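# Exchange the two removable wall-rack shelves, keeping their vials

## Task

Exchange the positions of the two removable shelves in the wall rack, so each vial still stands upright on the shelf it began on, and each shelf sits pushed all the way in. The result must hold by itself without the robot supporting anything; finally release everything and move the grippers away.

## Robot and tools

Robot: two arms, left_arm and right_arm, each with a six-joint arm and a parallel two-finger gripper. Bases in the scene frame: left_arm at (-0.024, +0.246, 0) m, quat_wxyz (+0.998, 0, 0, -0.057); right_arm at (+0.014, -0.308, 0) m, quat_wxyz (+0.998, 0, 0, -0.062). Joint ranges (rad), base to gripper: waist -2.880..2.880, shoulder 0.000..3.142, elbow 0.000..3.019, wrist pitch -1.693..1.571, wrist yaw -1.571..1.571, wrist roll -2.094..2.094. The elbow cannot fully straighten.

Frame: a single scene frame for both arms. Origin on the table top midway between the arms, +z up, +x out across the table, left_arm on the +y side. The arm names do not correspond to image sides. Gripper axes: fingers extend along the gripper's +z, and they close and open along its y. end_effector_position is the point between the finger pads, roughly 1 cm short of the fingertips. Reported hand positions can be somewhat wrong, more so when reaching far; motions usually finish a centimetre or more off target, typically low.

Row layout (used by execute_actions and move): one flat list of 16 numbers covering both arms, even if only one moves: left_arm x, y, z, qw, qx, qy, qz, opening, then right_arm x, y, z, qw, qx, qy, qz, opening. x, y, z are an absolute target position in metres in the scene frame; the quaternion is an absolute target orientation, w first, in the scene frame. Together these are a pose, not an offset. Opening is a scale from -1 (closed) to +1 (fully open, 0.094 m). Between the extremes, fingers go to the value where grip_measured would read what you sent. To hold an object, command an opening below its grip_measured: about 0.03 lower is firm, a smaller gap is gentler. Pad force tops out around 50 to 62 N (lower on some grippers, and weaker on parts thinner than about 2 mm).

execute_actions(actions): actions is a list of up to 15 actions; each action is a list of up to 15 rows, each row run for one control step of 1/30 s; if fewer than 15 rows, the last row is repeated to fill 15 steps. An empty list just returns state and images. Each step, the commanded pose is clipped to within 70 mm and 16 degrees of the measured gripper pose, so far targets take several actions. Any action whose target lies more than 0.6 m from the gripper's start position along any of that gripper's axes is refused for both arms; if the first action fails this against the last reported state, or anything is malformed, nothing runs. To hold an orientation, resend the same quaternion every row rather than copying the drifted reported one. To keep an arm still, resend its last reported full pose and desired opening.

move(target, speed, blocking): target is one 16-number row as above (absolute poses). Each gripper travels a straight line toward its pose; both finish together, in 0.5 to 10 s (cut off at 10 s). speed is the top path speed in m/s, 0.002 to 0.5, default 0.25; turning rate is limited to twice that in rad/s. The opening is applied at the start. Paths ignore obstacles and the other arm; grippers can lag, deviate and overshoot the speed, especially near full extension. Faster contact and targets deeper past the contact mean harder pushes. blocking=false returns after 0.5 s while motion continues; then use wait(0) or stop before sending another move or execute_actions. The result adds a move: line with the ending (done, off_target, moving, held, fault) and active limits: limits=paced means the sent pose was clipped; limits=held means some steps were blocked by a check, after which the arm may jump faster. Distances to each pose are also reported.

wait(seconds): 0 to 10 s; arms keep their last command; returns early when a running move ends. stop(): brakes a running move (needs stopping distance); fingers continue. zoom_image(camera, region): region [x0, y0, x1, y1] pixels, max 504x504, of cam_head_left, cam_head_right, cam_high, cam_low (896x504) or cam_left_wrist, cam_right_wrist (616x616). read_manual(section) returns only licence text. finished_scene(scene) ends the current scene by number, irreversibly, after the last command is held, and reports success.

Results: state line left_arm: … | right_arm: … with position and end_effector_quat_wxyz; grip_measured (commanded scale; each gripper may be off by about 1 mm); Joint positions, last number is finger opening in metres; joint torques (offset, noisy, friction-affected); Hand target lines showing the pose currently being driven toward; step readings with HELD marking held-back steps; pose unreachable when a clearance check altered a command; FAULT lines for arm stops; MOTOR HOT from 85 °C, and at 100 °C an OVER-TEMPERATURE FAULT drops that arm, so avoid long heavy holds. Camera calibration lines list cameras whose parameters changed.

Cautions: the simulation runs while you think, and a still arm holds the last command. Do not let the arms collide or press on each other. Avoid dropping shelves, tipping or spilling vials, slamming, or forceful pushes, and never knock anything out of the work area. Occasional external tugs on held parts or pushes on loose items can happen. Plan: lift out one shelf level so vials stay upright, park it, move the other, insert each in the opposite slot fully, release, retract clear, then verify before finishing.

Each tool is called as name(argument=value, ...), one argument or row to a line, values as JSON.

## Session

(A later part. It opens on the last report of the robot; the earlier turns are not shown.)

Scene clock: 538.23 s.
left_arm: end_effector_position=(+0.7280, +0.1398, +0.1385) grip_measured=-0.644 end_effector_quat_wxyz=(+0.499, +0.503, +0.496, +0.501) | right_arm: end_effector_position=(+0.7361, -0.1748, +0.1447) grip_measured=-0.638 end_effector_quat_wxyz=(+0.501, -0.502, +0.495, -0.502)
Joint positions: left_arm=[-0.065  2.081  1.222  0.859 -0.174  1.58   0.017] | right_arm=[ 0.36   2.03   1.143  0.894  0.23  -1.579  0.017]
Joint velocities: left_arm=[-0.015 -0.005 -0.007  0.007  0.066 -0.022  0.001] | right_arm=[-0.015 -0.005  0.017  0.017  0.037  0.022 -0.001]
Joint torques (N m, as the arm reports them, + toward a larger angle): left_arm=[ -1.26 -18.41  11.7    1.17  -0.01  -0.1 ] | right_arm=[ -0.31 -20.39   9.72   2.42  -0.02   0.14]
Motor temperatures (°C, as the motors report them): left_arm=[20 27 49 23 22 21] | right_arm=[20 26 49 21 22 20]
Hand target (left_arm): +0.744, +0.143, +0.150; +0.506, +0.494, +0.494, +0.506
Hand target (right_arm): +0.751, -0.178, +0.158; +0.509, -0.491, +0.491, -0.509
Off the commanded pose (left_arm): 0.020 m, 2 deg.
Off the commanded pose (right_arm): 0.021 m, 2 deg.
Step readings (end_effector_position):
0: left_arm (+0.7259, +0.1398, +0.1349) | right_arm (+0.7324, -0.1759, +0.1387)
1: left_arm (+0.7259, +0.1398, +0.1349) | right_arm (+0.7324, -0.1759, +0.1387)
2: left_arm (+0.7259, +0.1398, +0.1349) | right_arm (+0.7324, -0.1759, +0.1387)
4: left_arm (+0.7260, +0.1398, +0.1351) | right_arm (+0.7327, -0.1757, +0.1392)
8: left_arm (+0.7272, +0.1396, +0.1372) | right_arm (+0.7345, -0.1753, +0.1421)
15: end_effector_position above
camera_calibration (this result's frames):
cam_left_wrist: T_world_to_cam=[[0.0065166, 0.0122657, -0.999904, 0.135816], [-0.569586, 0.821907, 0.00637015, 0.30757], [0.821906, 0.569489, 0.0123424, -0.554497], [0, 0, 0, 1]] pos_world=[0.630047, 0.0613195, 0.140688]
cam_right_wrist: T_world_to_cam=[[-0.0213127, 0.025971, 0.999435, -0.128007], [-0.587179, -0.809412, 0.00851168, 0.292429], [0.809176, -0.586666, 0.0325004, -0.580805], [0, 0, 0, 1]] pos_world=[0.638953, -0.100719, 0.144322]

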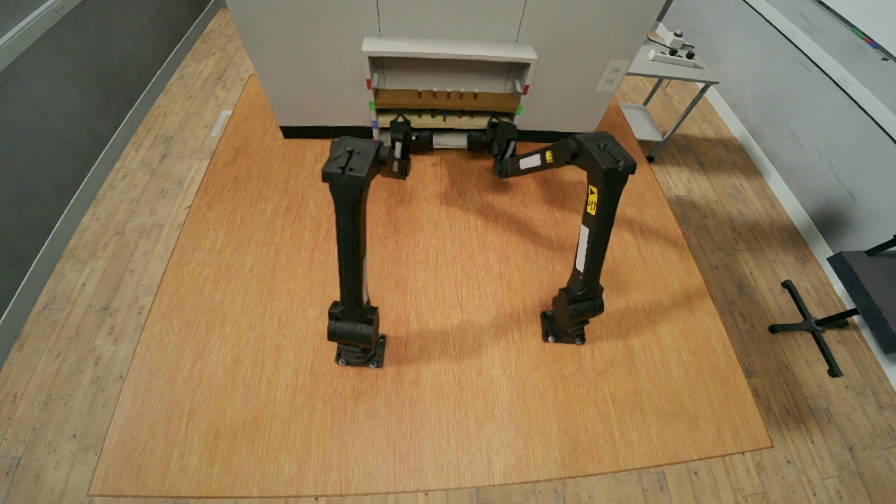

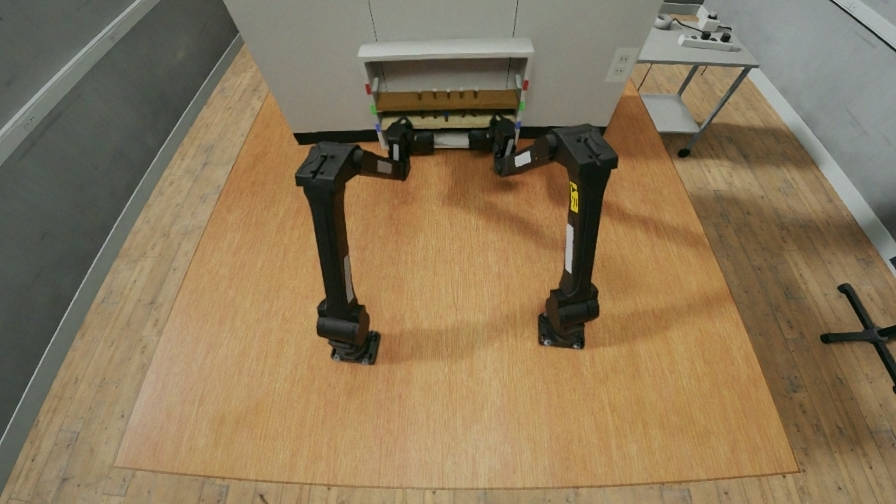

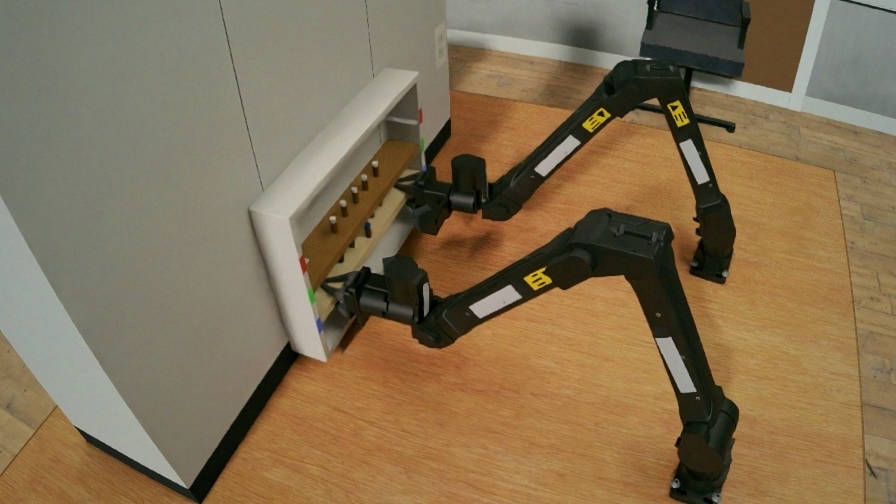

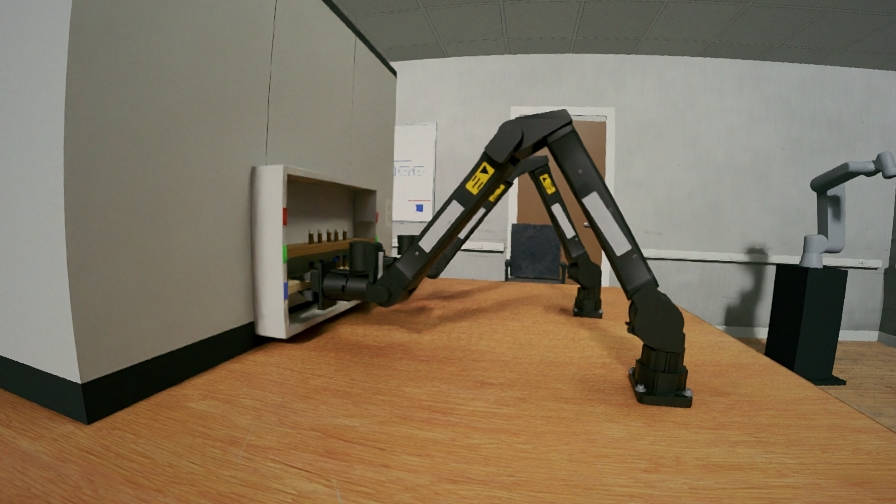

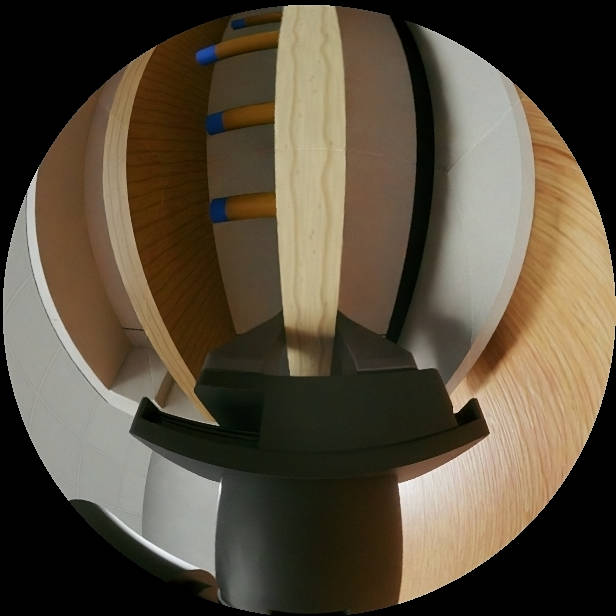

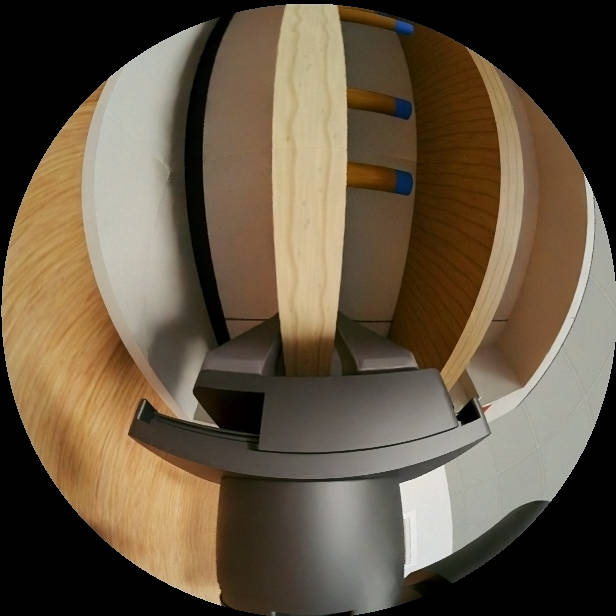

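execute_actions(
  actions=[
    [[0.742,0.1426,0.1537,0.508,0.492,0.492,0.508,-0.69,0.7495,-0.1776,0.1606,0.51,-0.49,0.49,-0.51,-0.69],[0.739,0.1422,0.1579,0.51,0.49,0.49,0.51,-0.69,0.7466,-0.1772,0.1632,0.511,-0.489,0.489,-0.511,-0.69],[0.736,0.1418,0.1621,0.512,0.488,0.488,0.512,-0.69,0.7437,-0.1768,0.1658,0.512,-0.488,0.488,-0.512,-0.69],[0.733,0.1414,0.1663,0.514,0.486,0.486,0.514,-0.69,0.7408,-0.1764,0.1684,0.5135,-0.4865,0.4865,-0.5135,-0.69],[0.730,0.141,0.1705,0.516,0.484,0.484,0.516,-0.69,0.7379,-0.176,0.171,0.5145,-0.4855,0.4855,-0.5145,-0.69],[0.727,0.1406,0.1747,0.518,0.482,0.482,0.518,-0.69,0.735,-0.1756,0.1736,0.516,-0.484,0.484,-0.516,-0.69],[0.724,0.1402,0.1789,0.52,0.48,0.48,0.52,-0.69,0.732,-0.1752,0.1762,0.517,-0.483,0.483,-0.517,-0.69],[0.7215,0.1398,0.183,0.521,0.479,0.479,0.521,-0.69,0.7295,-0.1748,0.179,0.518,-0.482,0.482,-0.518,-0.69],[0.7195,0.1398,0.183,0.521,0.479,0.479,0.521,-0.69,0.7275,-0.1748,0.179,0.518,-0.482,0.482,-0.518,-0.69],[0.7175,0.1398,0.183,0.521,0.479,0.479,0.521,-0.69,0.7255,-0.1748,0.179,0.518,-0.482,0.482,-0.518,-0.69],[0.715,0.1398,0.183,0.521,0.479,0.479,0.521,-0.69,0.723,-0.1748,0.179,0.518,-0.482,0.482,-0.518,-0.69],[0.7125,0.1398,0.183,0.521,0.479,0.479,0.521,-0.69,0.7205,-0.1748,0.179,0.518,-0.482,0.482,-0.518,-0.69],[0.710,0.1398,0.183,0.521,0.479,0.479,0.521,-0.69,0.718,-0.1748,0.179,0.518,-0.482,0.482,-0.518,-0.69],[0.7075,0.1398,0.1835,0.521,0.479,0.479,0.521,-0.69,0.7155,-0.1748,0.1795,0.518,-0.482,0.482,-0.518,-0.69],[0.705,0.1398,0.184,0.521,0.479,0.479,0.521,-0.69,0.713,-0.1748,0.180,0.518,-0.482,0.482,-0.518,-0.69]],
    [[0.7025,0.1398,0.1845,0.521,0.479,0.479,0.521,-0.69,0.7105,-0.1748,0.1805,0.518,-0.482,0.482,-0.518,-0.69],[0.700,0.1398,0.185,0.521,0.479,0.479,0.521,-0.69,0.708,-0.1748,0.181,0.518,-0.482,0.482,-0.518,-0.69],[0.6975,0.1398,0.1855,0.521,0.479,0.479,0.521,-0.69,0.7055,-0.1748,0.1815,0.518,-0.482,0.482,-0.518,-0.69],[0.695,0.1398,0.186,0.521,0.479,0.479,0.521,-0.69,0.703,-0.1748,0.182,0.518,-0.482,0.482,-0.518,-0.69],[0.6925,0.1398,0.1865,0.521,0.479,0.479,0.521,-0.69,0.7005,-0.1748,0.1825,0.518,-0.482,0.482,-0.518,-0.69],[0.690,0.1398,0.187,0.521,0.479,0.479,0.521,-0.69,0.698,-0.1748,0.183,0.518,-0.482,0.482,-0.518,-0.69],[0.6875,0.1398,0.1875,0.521,0.479,0.479,0.521,-0.69,0.6955,-0.1748,0.1835,0.518,-0.482,0.482,-0.518,-0.69],[0.685,0.1398,0.188,0.521,0.479,0.479,0.521,-0.69,0.693,-0.1748,0.184,0.518,-0.482,0.482,-0.518,-0.69],[0.6825,0.1398,0.1885,0.521,0.479,0.479,0.521,-0.69,0.6905,-0.1748,0.1845,0.518,-0.482,0.482,-0.518,-0.69],[0.680,0.1398,0.189,0.521,0.479,0.479,0.521,-0.69,0.688,-0.1748,0.185,0.518,-0.482,0.482,-0.518,-0.69],[0.6775,0.1398,0.1895,0.521,0.479,0.479,0.521,-0.69,0.6855,-0.1748,0.1855,0.518,-0.482,0.482,-0.518,-0.69],[0.675,0.1398,0.190,0.521,0.479,0.479,0.521,-0.69,0.683,-0.1748,0.186,0.518,-0.482,0.482,-0.518,-0.69],[0.6725,0.1398,0.1905,0.521,0.479,0.479,0.521,-0.69,0.6805,-0.1748,0.1865,0.518,-0.482,0.482,-0.518,-0.69],[0.670,0.1398,0.191,0.521,0.479,0.479,0.521,-0.69,0.678,-0.1748,0.187,0.518,-0.482,0.482,-0.518,-0.69],[0.668,0.1398,0.1915,0.521,0.479,0.479,0.521,-0.69,0.676,-0.1748,0.1875,0.518,-0.482,0.482,-0.518,-0.69]],
  ],
)

Scene clock: 573.27 s.
left_arm: end_effector_position=(+0.6738, +0.1402, +0.1405) grip_measured=-0.644 end_effector_quat_wxyz=(+0.496, +0.506, +0.501, +0.497) | right_arm: end_effector_position=(+0.6818, -0.1755, +0.1499) grip_measured=-0.638 end_effector_quat_wxyz=(+0.497, -0.505, +0.498, -0.500)
Joint positions: left_arm=[-0.082  1.98   1.047  0.918 -0.191  1.573  0.017] | right_arm=[ 0.384  1.925  0.975  0.943  0.256 -1.58   0.017]
Joint velocities: left_arm=[-0.015 -0.151 -0.208  0.071  0.007  0.007 -0.001] | right_arm=[ 0.024 -0.161 -0.193  0.051  0.051  0.037 -0.   ]
Joint torques (N m, as the arm reports them, + toward a larger angle): left_arm=[ -1.39 -21.55   7.29   3.44  -0.46   0.16] | right_arm=[  0.93 -22.98   6.29   4.4    0.67   0.08]
Motor temperatures (°C, as the motors report them): left_arm=[20 27 48 23 22 21] | right_arm=[20 26 48 21 22 20]
Hand target (left_arm): +0.669, +0.140, +0.190; +0.520, +0.478, +0.479, +0.521
Hand target (right_arm): +0.676, -0.175, +0.186; +0.518, -0.481, +0.483, -0.517
Off the commanded pose (left_arm): 0.051 m, 6 deg.
Off the commanded pose (right_arm): 0.038 m, 5 deg.
Step readings (end_effector_position; steps 1 to 15: 1st action; 16 to 30: 2nd action):
0: left_arm (+0.7280, +0.1398, +0.1385) | right_arm (+0.7361, -0.1748, +0.1447)
1: left_arm (+0.7280, +0.1398, +0.1385) | right_arm (+0.7361, -0.1748, +0.1447)
2: left_arm (+0.7280, +0.1398, +0.1385) | right_arm (+0.7361, -0.1748, +0.1447)
4: left_arm (+0.7280, +0.1398, +0.1385) | right_arm (+0.7360, -0.1748, +0.1450)
8: left_arm (+0.7273, +0.1397, +0.1388) | right_arm (+0.7351, -0.1753, +0.1462)
15: left_arm (+0.7126, +0.1396, +0.1389) | right_arm (+0.7201, -0.1759, +0.1466)
16: left_arm (+0.7100, +0.1393, +0.1390) | right_arm (+0.7175, -0.1758, +0.1466)
17: left_arm (+0.7073, +0.1395, +0.1387) | right_arm (+0.7149, -0.1758, +0.1468)
19: left_arm (+0.7022, +0.1395, +0.1389) | right_arm (+0.7099, -0.1758, +0.1471)
23: left_arm (+0.6918, +0.1401, +0.1391) | right_arm (+0.6996, -0.1756, +0.1480)
30: end_effector_position above
camera_calibration (this result's frames):
cam_left_wrist: T_world_to_cam=[[-0.00811191, 0.00828616, -0.999933, 0.148618], [-0.569808, 0.821698, 0.0114317, 0.275749], [0.821738, 0.569863, -0.00194402, -0.508167], [0, 0, 0, 1]] pos_world=[0.575909, 0.0617716, 0.144468]
cam_right_wrist: T_world_to_cam=[[-0.00944744, 0.0293774, 0.999524, -0.141807], [-0.588256, -0.80847, 0.0182019, 0.259493], [0.80862, -0.587804, 0.0249194, -0.536157], [0, 0, 0, 1]] pos_world=[0.584856, -0.101197, 0.150377]

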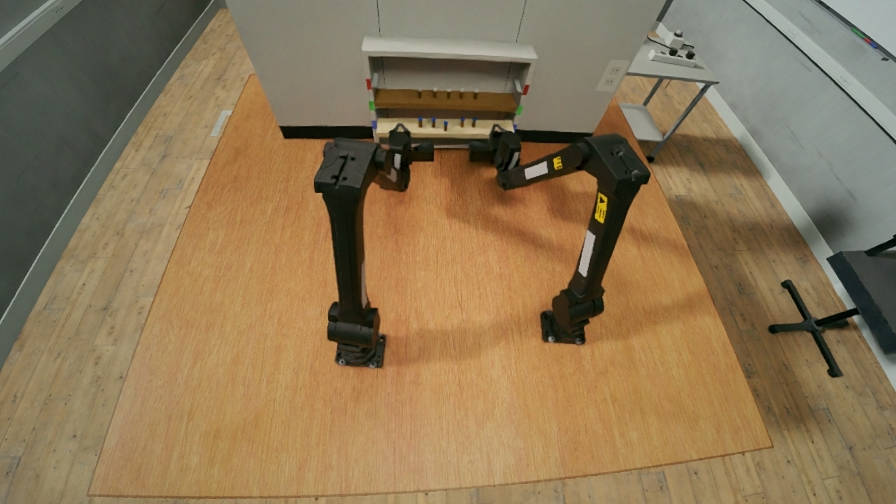

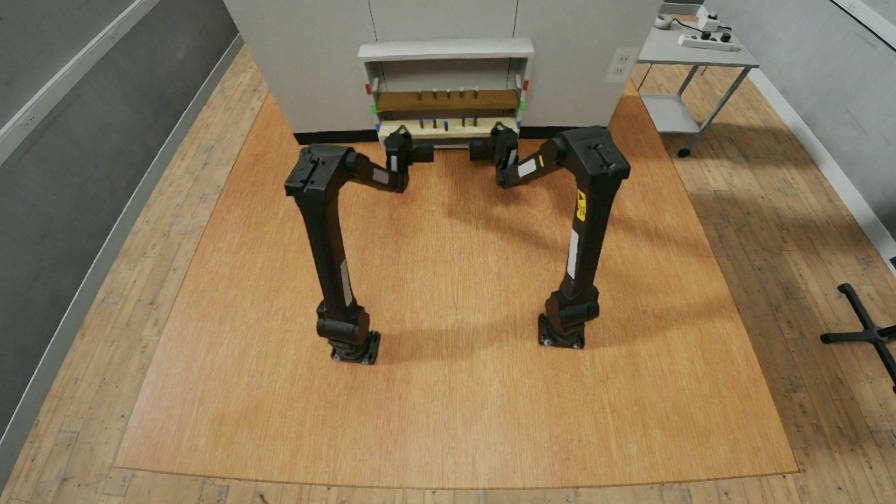

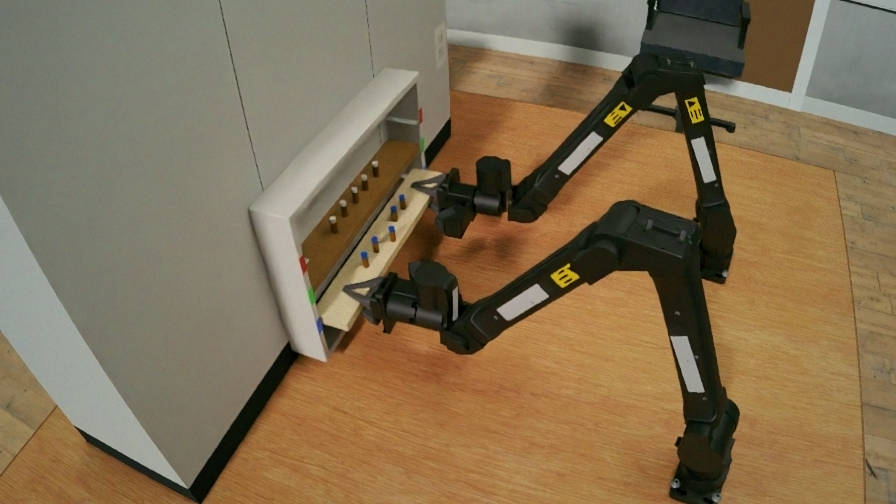

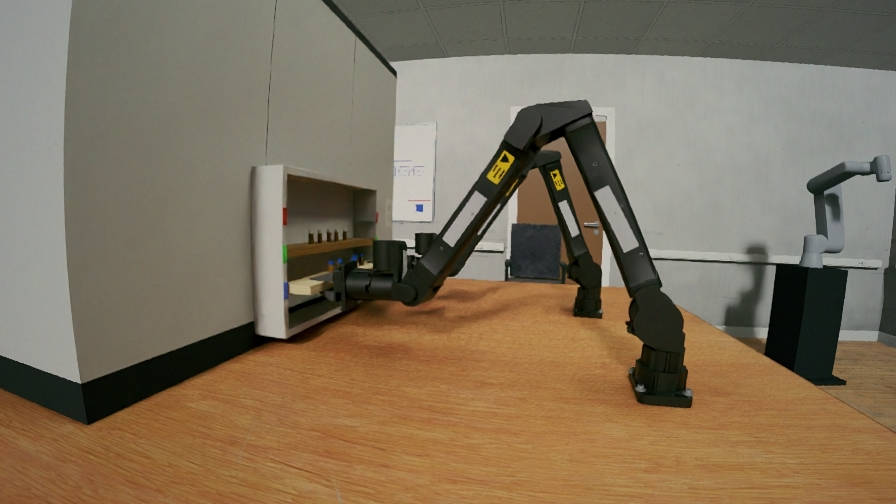

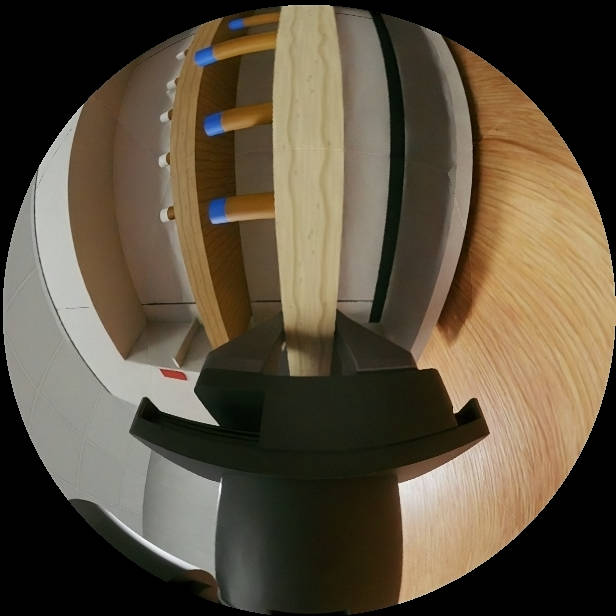

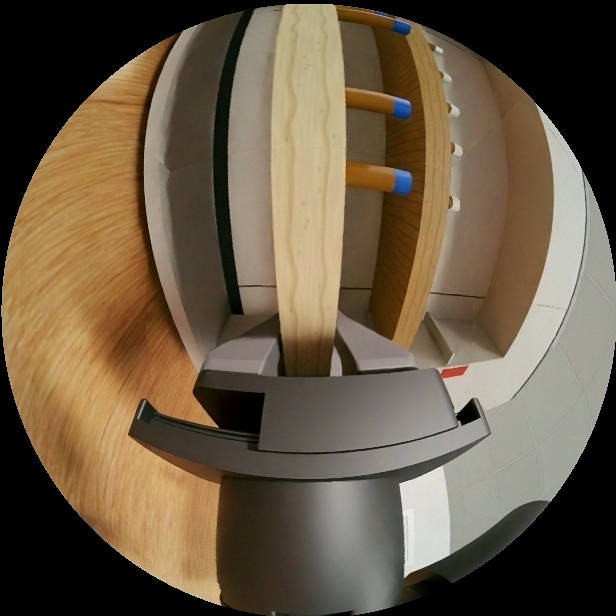

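execute_actions(
  actions=[
    [[0.6665,0.1398,0.1925,0.521,0.479,0.479,0.521,-0.69,0.6745,-0.1748,0.188,0.518,-0.482,0.482,-0.518,-0.69],[0.6645,0.1398,0.1935,0.521,0.479,0.479,0.521,-0.69,0.6725,-0.1748,0.1885,0.518,-0.482,0.482,-0.518,-0.69],[0.662,0.1398,0.1945,0.521,0.479,0.479,0.521,-0.69,0.670,-0.1748,0.189,0.518,-0.482,0.482,-0.518,-0.69],[0.6595,0.1398,0.1955,0.521,0.479,0.479,0.521,-0.69,0.6675,-0.1748,0.1895,0.518,-0.482,0.482,-0.518,-0.69],[0.657,0.1398,0.1965,0.521,0.479,0.479,0.521,-0.69,0.665,-0.1748,0.1905,0.518,-0.482,0.482,-0.518,-0.69],[0.6545,0.1398,0.1975,0.521,0.479,0.479,0.521,-0.69,0.6625,-0.1748,0.1915,0.518,-0.482,0.482,-0.518,-0.69],[0.652,0.1398,0.1985,0.521,0.479,0.479,0.521,-0.69,0.660,-0.1748,0.1925,0.518,-0.482,0.482,-0.518,-0.69],[0.6495,0.1398,0.1995,0.521,0.479,0.479,0.521,-0.69,0.6575,-0.1748,0.1935,0.518,-0.482,0.482,-0.518,-0.69],[0.647,0.1398,0.2005,0.521,0.479,0.479,0.521,-0.69,0.655,-0.1748,0.1945,0.518,-0.482,0.482,-0.518,-0.69],[0.6445,0.1398,0.202,0.521,0.479,0.479,0.521,-0.69,0.6525,-0.1748,0.196,0.518,-0.482,0.482,-0.518,-0.69],[0.642,0.1398,0.2035,0.521,0.479,0.479,0.521,-0.69,0.650,-0.1748,0.1975,0.518,-0.482,0.482,-0.518,-0.69],[0.6395,0.1398,0.205,0.521,0.479,0.479,0.521,-0.69,0.6475,-0.1748,0.199,0.518,-0.482,0.482,-0.518,-0.69],[0.637,0.1398,0.207,0.521,0.479,0.479,0.521,-0.69,0.645,-0.1748,0.201,0.518,-0.482,0.482,-0.518,-0.69],[0.635,0.1398,0.2095,0.521,0.479,0.479,0.521,-0.69,0.643,-0.1748,0.2035,0.518,-0.482,0.482,-0.518,-0.69],[0.6335,0.1398,0.212,0.521,0.479,0.479,0.521,-0.69,0.6415,-0.1748,0.206,0.518,-0.482,0.482,-0.518,-0.69]],
    [[0.6325,0.1398,0.215,0.521,0.479,0.479,0.521,-0.69,0.6405,-0.1748,0.209,0.518,-0.482,0.482,-0.518,-0.69],[0.632,0.1398,0.218,0.521,0.479,0.479,0.521,-0.69,0.640,-0.1748,0.212,0.518,-0.482,0.482,-0.518,-0.69],[0.6317,0.1398,0.221,0.521,0.479,0.479,0.521,-0.69,0.6397,-0.1748,0.215,0.518,-0.482,0.482,-0.518,-0.69],[0.6314,0.1398,0.224,0.521,0.479,0.479,0.521,-0.69,0.6394,-0.1748,0.218,0.518,-0.482,0.482,-0.518,-0.69],[0.6311,0.1398,0.227,0.521,0.479,0.479,0.521,-0.69,0.6391,-0.1748,0.221,0.518,-0.482,0.482,-0.518,-0.69],[0.6308,0.1398,0.230,0.521,0.479,0.479,0.521,-0.69,0.6388,-0.1748,0.224,0.518,-0.482,0.482,-0.518,-0.69],[0.6305,0.1398,0.233,0.521,0.479,0.479,0.521,-0.69,0.6385,-0.1748,0.227,0.518,-0.482,0.482,-0.518,-0.69],[0.6302,0.1398,0.236,0.521,0.479,0.479,0.521,-0.69,0.6382,-0.1748,0.230,0.518,-0.482,0.482,-0.518,-0.69],[0.6299,0.1398,0.239,0.521,0.479,0.479,0.521,-0.69,0.6379,-0.1748,0.233,0.518,-0.482,0.482,-0.518,-0.69],[0.6296,0.1398,0.242,0.521,0.479,0.479,0.521,-0.69,0.6376,-0.1748,0.236,0.518,-0.482,0.482,-0.518,-0.69],[0.6293,0.1398,0.245,0.521,0.479,0.479,0.521,-0.69,0.6373,-0.1748,0.239,0.519,-0.481,0.481,-0.519,-0.69],[0.629,0.1398,0.248,0.521,0.479,0.479,0.521,-0.69,0.637,-0.1748,0.242,0.519,-0.481,0.481,-0.519,-0.69],[0.6287,0.1398,0.251,0.521,0.479,0.479,0.521,-0.69,0.6367,-0.1748,0.245,0.519,-0.481,0.481,-0.519,-0.69],[0.6284,0.1398,0.254,0.521,0.479,0.479,0.521,-0.69,0.6364,-0.1748,0.248,0.519,-0.481,0.481,-0.519,-0.69],[0.6281,0.1398,0.257,0.521,0.479,0.479,0.521,-0.69,0.6361,-0.1748,0.251,0.519,-0.481,0.481,-0.519,-0.69]],
    [[0.6278,0.1398,0.260,0.521,0.479,0.479,0.521,-0.69,0.6358,-0.1748,0.254,0.519,-0.481,0.481,-0.519,-0.69],[0.6275,0.1398,0.263,0.521,0.479,0.479,0.521,-0.69,0.6355,-0.1748,0.257,0.519,-0.481,0.481,-0.519,-0.69],[0.6272,0.1398,0.266,0.521,0.479,0.479,0.521,-0.69,0.6352,-0.1748,0.260,0.519,-0.481,0.481,-0.519,-0.69],[0.6269,0.1398,0.269,0.522,0.478,0.478,0.522,-0.69,0.6349,-0.1748,0.263,0.519,-0.481,0.481,-0.519,-0.69],[0.6266,0.1398,0.272,0.522,0.478,0.478,0.522,-0.69,0.6346,-0.1748,0.266,0.519,-0.481,0.481,-0.519,-0.69],[0.6263,0.1398,0.275,0.522,0.478,0.478,0.522,-0.69,0.6343,-0.1748,0.269,0.52,-0.48,0.48,-0.52,-0.69],[0.626,0.1398,0.278,0.522,0.478,0.478,0.522,-0.69,0.634,-0.1748,0.272,0.52,-0.48,0.48,-0.52,-0.69],[0.6257,0.1398,0.281,0.522,0.478,0.478,0.522,-0.69,0.6337,-0.1748,0.275,0.52,-0.48,0.48,-0.52,-0.69],[0.6254,0.1398,0.284,0.522,0.478,0.478,0.522,-0.69,0.6334,-0.1748,0.278,0.52,-0.48,0.48,-0.52,-0.69],[0.6251,0.1398,0.287,0.522,0.478,0.478,0.522,-0.69,0.6331,-0.1748,0.281,0.52,-0.48,0.48,-0.52,-0.69],[0.6248,0.1398,0.290,0.522,0.478,0.478,0.522,-0.69,0.6328,-0.1748,0.284,0.52,-0.48,0.48,-0.52,-0.69],[0.6245,0.1398,0.293,0.522,0.478,0.478,0.522,-0.69,0.6325,-0.1748,0.287,0.52,-0.48,0.48,-0.52,-0.69],[0.6242,0.1398,0.296,0.522,0.478,0.478,0.522,-0.69,0.6322,-0.1748,0.290,0.52,-0.48,0.48,-0.52,-0.69],[0.6239,0.1398,0.2985,0.522,0.478,0.478,0.522,-0.69,0.6319,-0.1748,0.2925,0.52,-0.48,0.48,-0.52,-0.69],[0.6236,0.1398,0.3005,0.522,0.478,0.478,0.522,-0.69,0.6316,-0.1748,0.2945,0.52,-0.48,0.48,-0.52,-0.69]],
  ],
)

Scene clock: 614.67 s.
left_arm: end_effector_position=(+0.6196, +0.1394, +0.2448) grip_measured=-0.644 end_effector_quat_wxyz=(+0.503, +0.501, +0.494, +0.502) | right_arm: end_effector_position=(+0.6258, -0.1778, +0.2538) grip_measured=-0.638 end_effector_quat_wxyz=(+0.502, -0.500, +0.491, -0.507)
Joint positions: left_arm=[-0.104  1.671  0.93   0.751 -0.21   1.578  0.017] | right_arm=[ 0.41   1.604  0.865  0.758  0.283 -1.59   0.017]
Joint velocities: left_arm=[-0.015 -0.19  -0.007 -0.212  0.037 -0.051 -0.   ] | right_arm=[ 0.015 -0.2   -0.002 -0.198 -0.022 -0.007  0.   ]
Joint torques (N m, as the arm reports them, + toward a larger angle): left_arm=[ -1.45 -18.37  11.65   1.65  -0.54   0.12] | right_arm=[  1.02 -18.34   9.96   2.93   0.53   0.13]
Motor temperatures (°C, as the motors report them): left_arm=[20 28 45 24 22 21] | right_arm=[20 27 44 22 22 20]
Hand target (left_arm): +0.621, +0.140, +0.300; +0.522, +0.477, +0.477, +0.522
Hand target (right_arm): +0.629, -0.175, +0.294; +0.520, -0.479, +0.480, -0.519
Off the commanded pose (left_arm): 0.056 m, 5 deg.
Off the commanded pose (right_arm): 0.041 m, 4 deg.
Step readings (end_effector_position; steps 1 to 15: 1st action; 16 to 30: 2nd action; 31 to 45: 3rd action):
0: left_arm (+0.6694, +0.1406, +0.1446) | right_arm (+0.6775, -0.1753, +0.1541)
1: left_arm (+0.6693, +0.1404, +0.1446) | right_arm (+0.6775, -0.1753, +0.1543)
2: left_arm (+0.6690, +0.1405, +0.1446) | right_arm (+0.6771, -0.1755, +0.1541)
4: left_arm (+0.6662, +0.1404, +0.1445) | right_arm (+0.6743, -0.1757, +0.1539)
8: left_arm (+0.6563, +0.1401, +0.1458) | right_arm (+0.6641, -0.1758, +0.1550)
15: left_arm (+0.6390, +0.1406, +0.1588) | right_arm (+0.6470, -0.1758, +0.1682)
16: left_arm (+0.6371, +0.1407, +0.1623) | right_arm (+0.6450, -0.1757, +0.1716)
17: left_arm (+0.6355, +0.1406, +0.1661) | right_arm (+0.6434, -0.1756, +0.1753)
19: left_arm (+0.6337, +0.1407, +0.1751) | right_arm (+0.6418, -0.1757, +0.1841)
23: left_arm (+0.6319, +0.1408, +0.1939) | right_arm (+0.6394, -0.1759, +0.2029)
30: left_arm (+0.6284, +0.1404, +0.2139) | right_arm (+0.6357, -0.1767, +0.2226)
31: left_arm (+0.6280, +0.1402, +0.2159) | right_arm (+0.6351, -0.1766, +0.2247)
32: left_arm (+0.6275, +0.1403, +0.2175) | right_arm (+0.6346, -0.1766, +0.2264)
34: left_arm (+0.6266, +0.1402, +0.2210) | right_arm (+0.6335, -0.1767, +0.2297)
38: left_arm (+0.6245, +0.1400, +0.2289) | right_arm (+0.6311, -0.1771, +0.2381)
45: end_effector_position above
camera_calibration (this result's frames):
cam_left_wrist: T_world_to_cam=[[0.0154794, 0.00834738, -0.999845, 0.237785], [-0.566773, 0.823872, -0.0018964, 0.245428], [0.823729, 0.566714, 0.0174841, -0.468503], [0, 0, 0, 1]] pos_world=[0.521341, 0.0613215, 0.246405]
cam_right_wrist: T_world_to_cam=[[-0.0336519, 0.0327165, 0.998898, -0.230256], [-0.588917, -0.808166, 0.00662956, 0.226188], [0.807493, -0.588045, 0.0464636, -0.499616], [0, 0, 0, 1]] pos_world=[0.528893, -0.103466, 0.251717]

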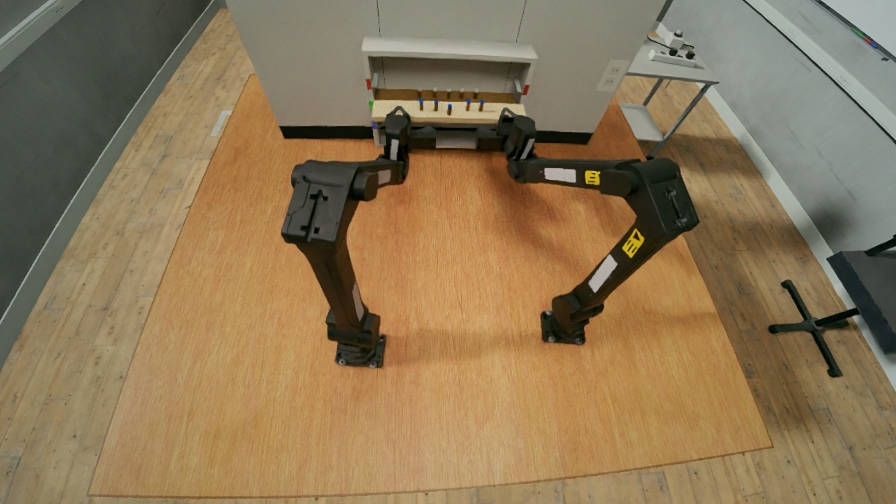

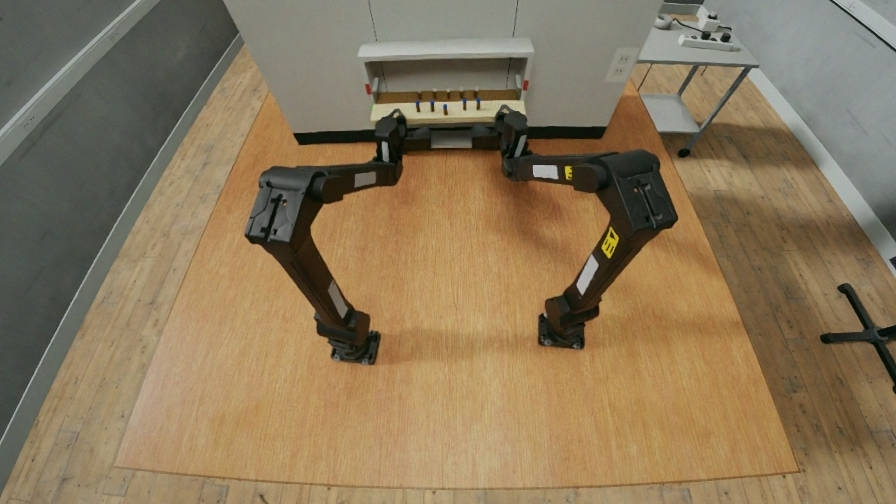

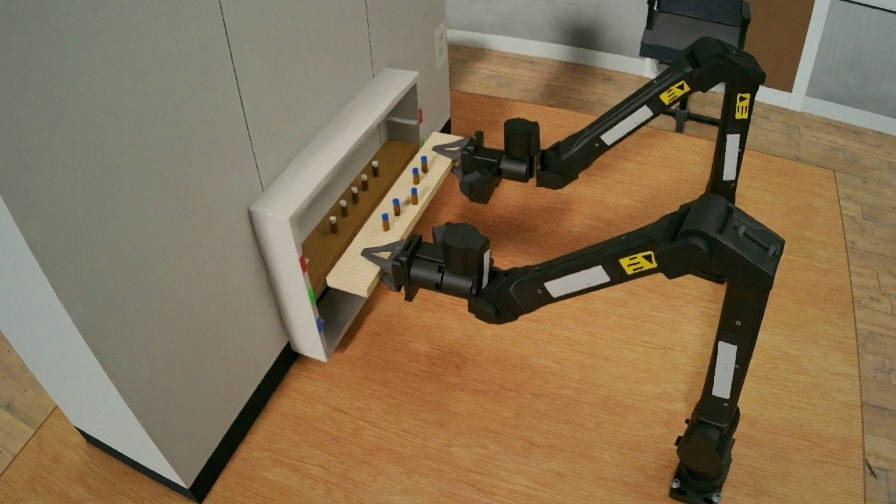

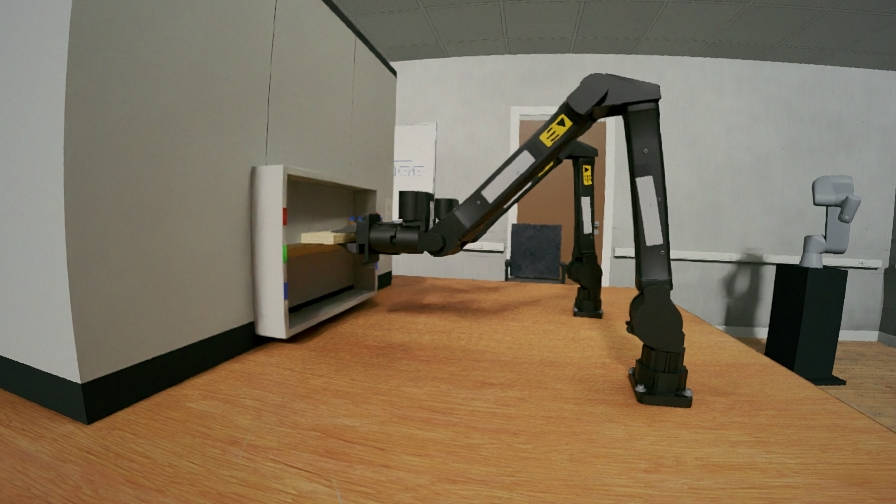

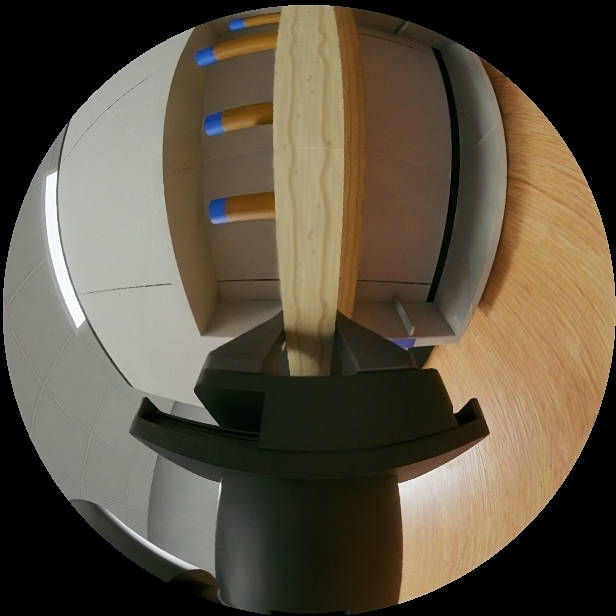

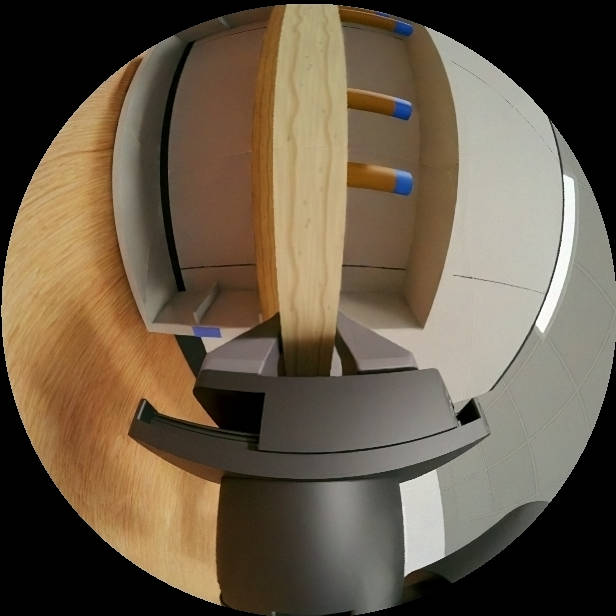

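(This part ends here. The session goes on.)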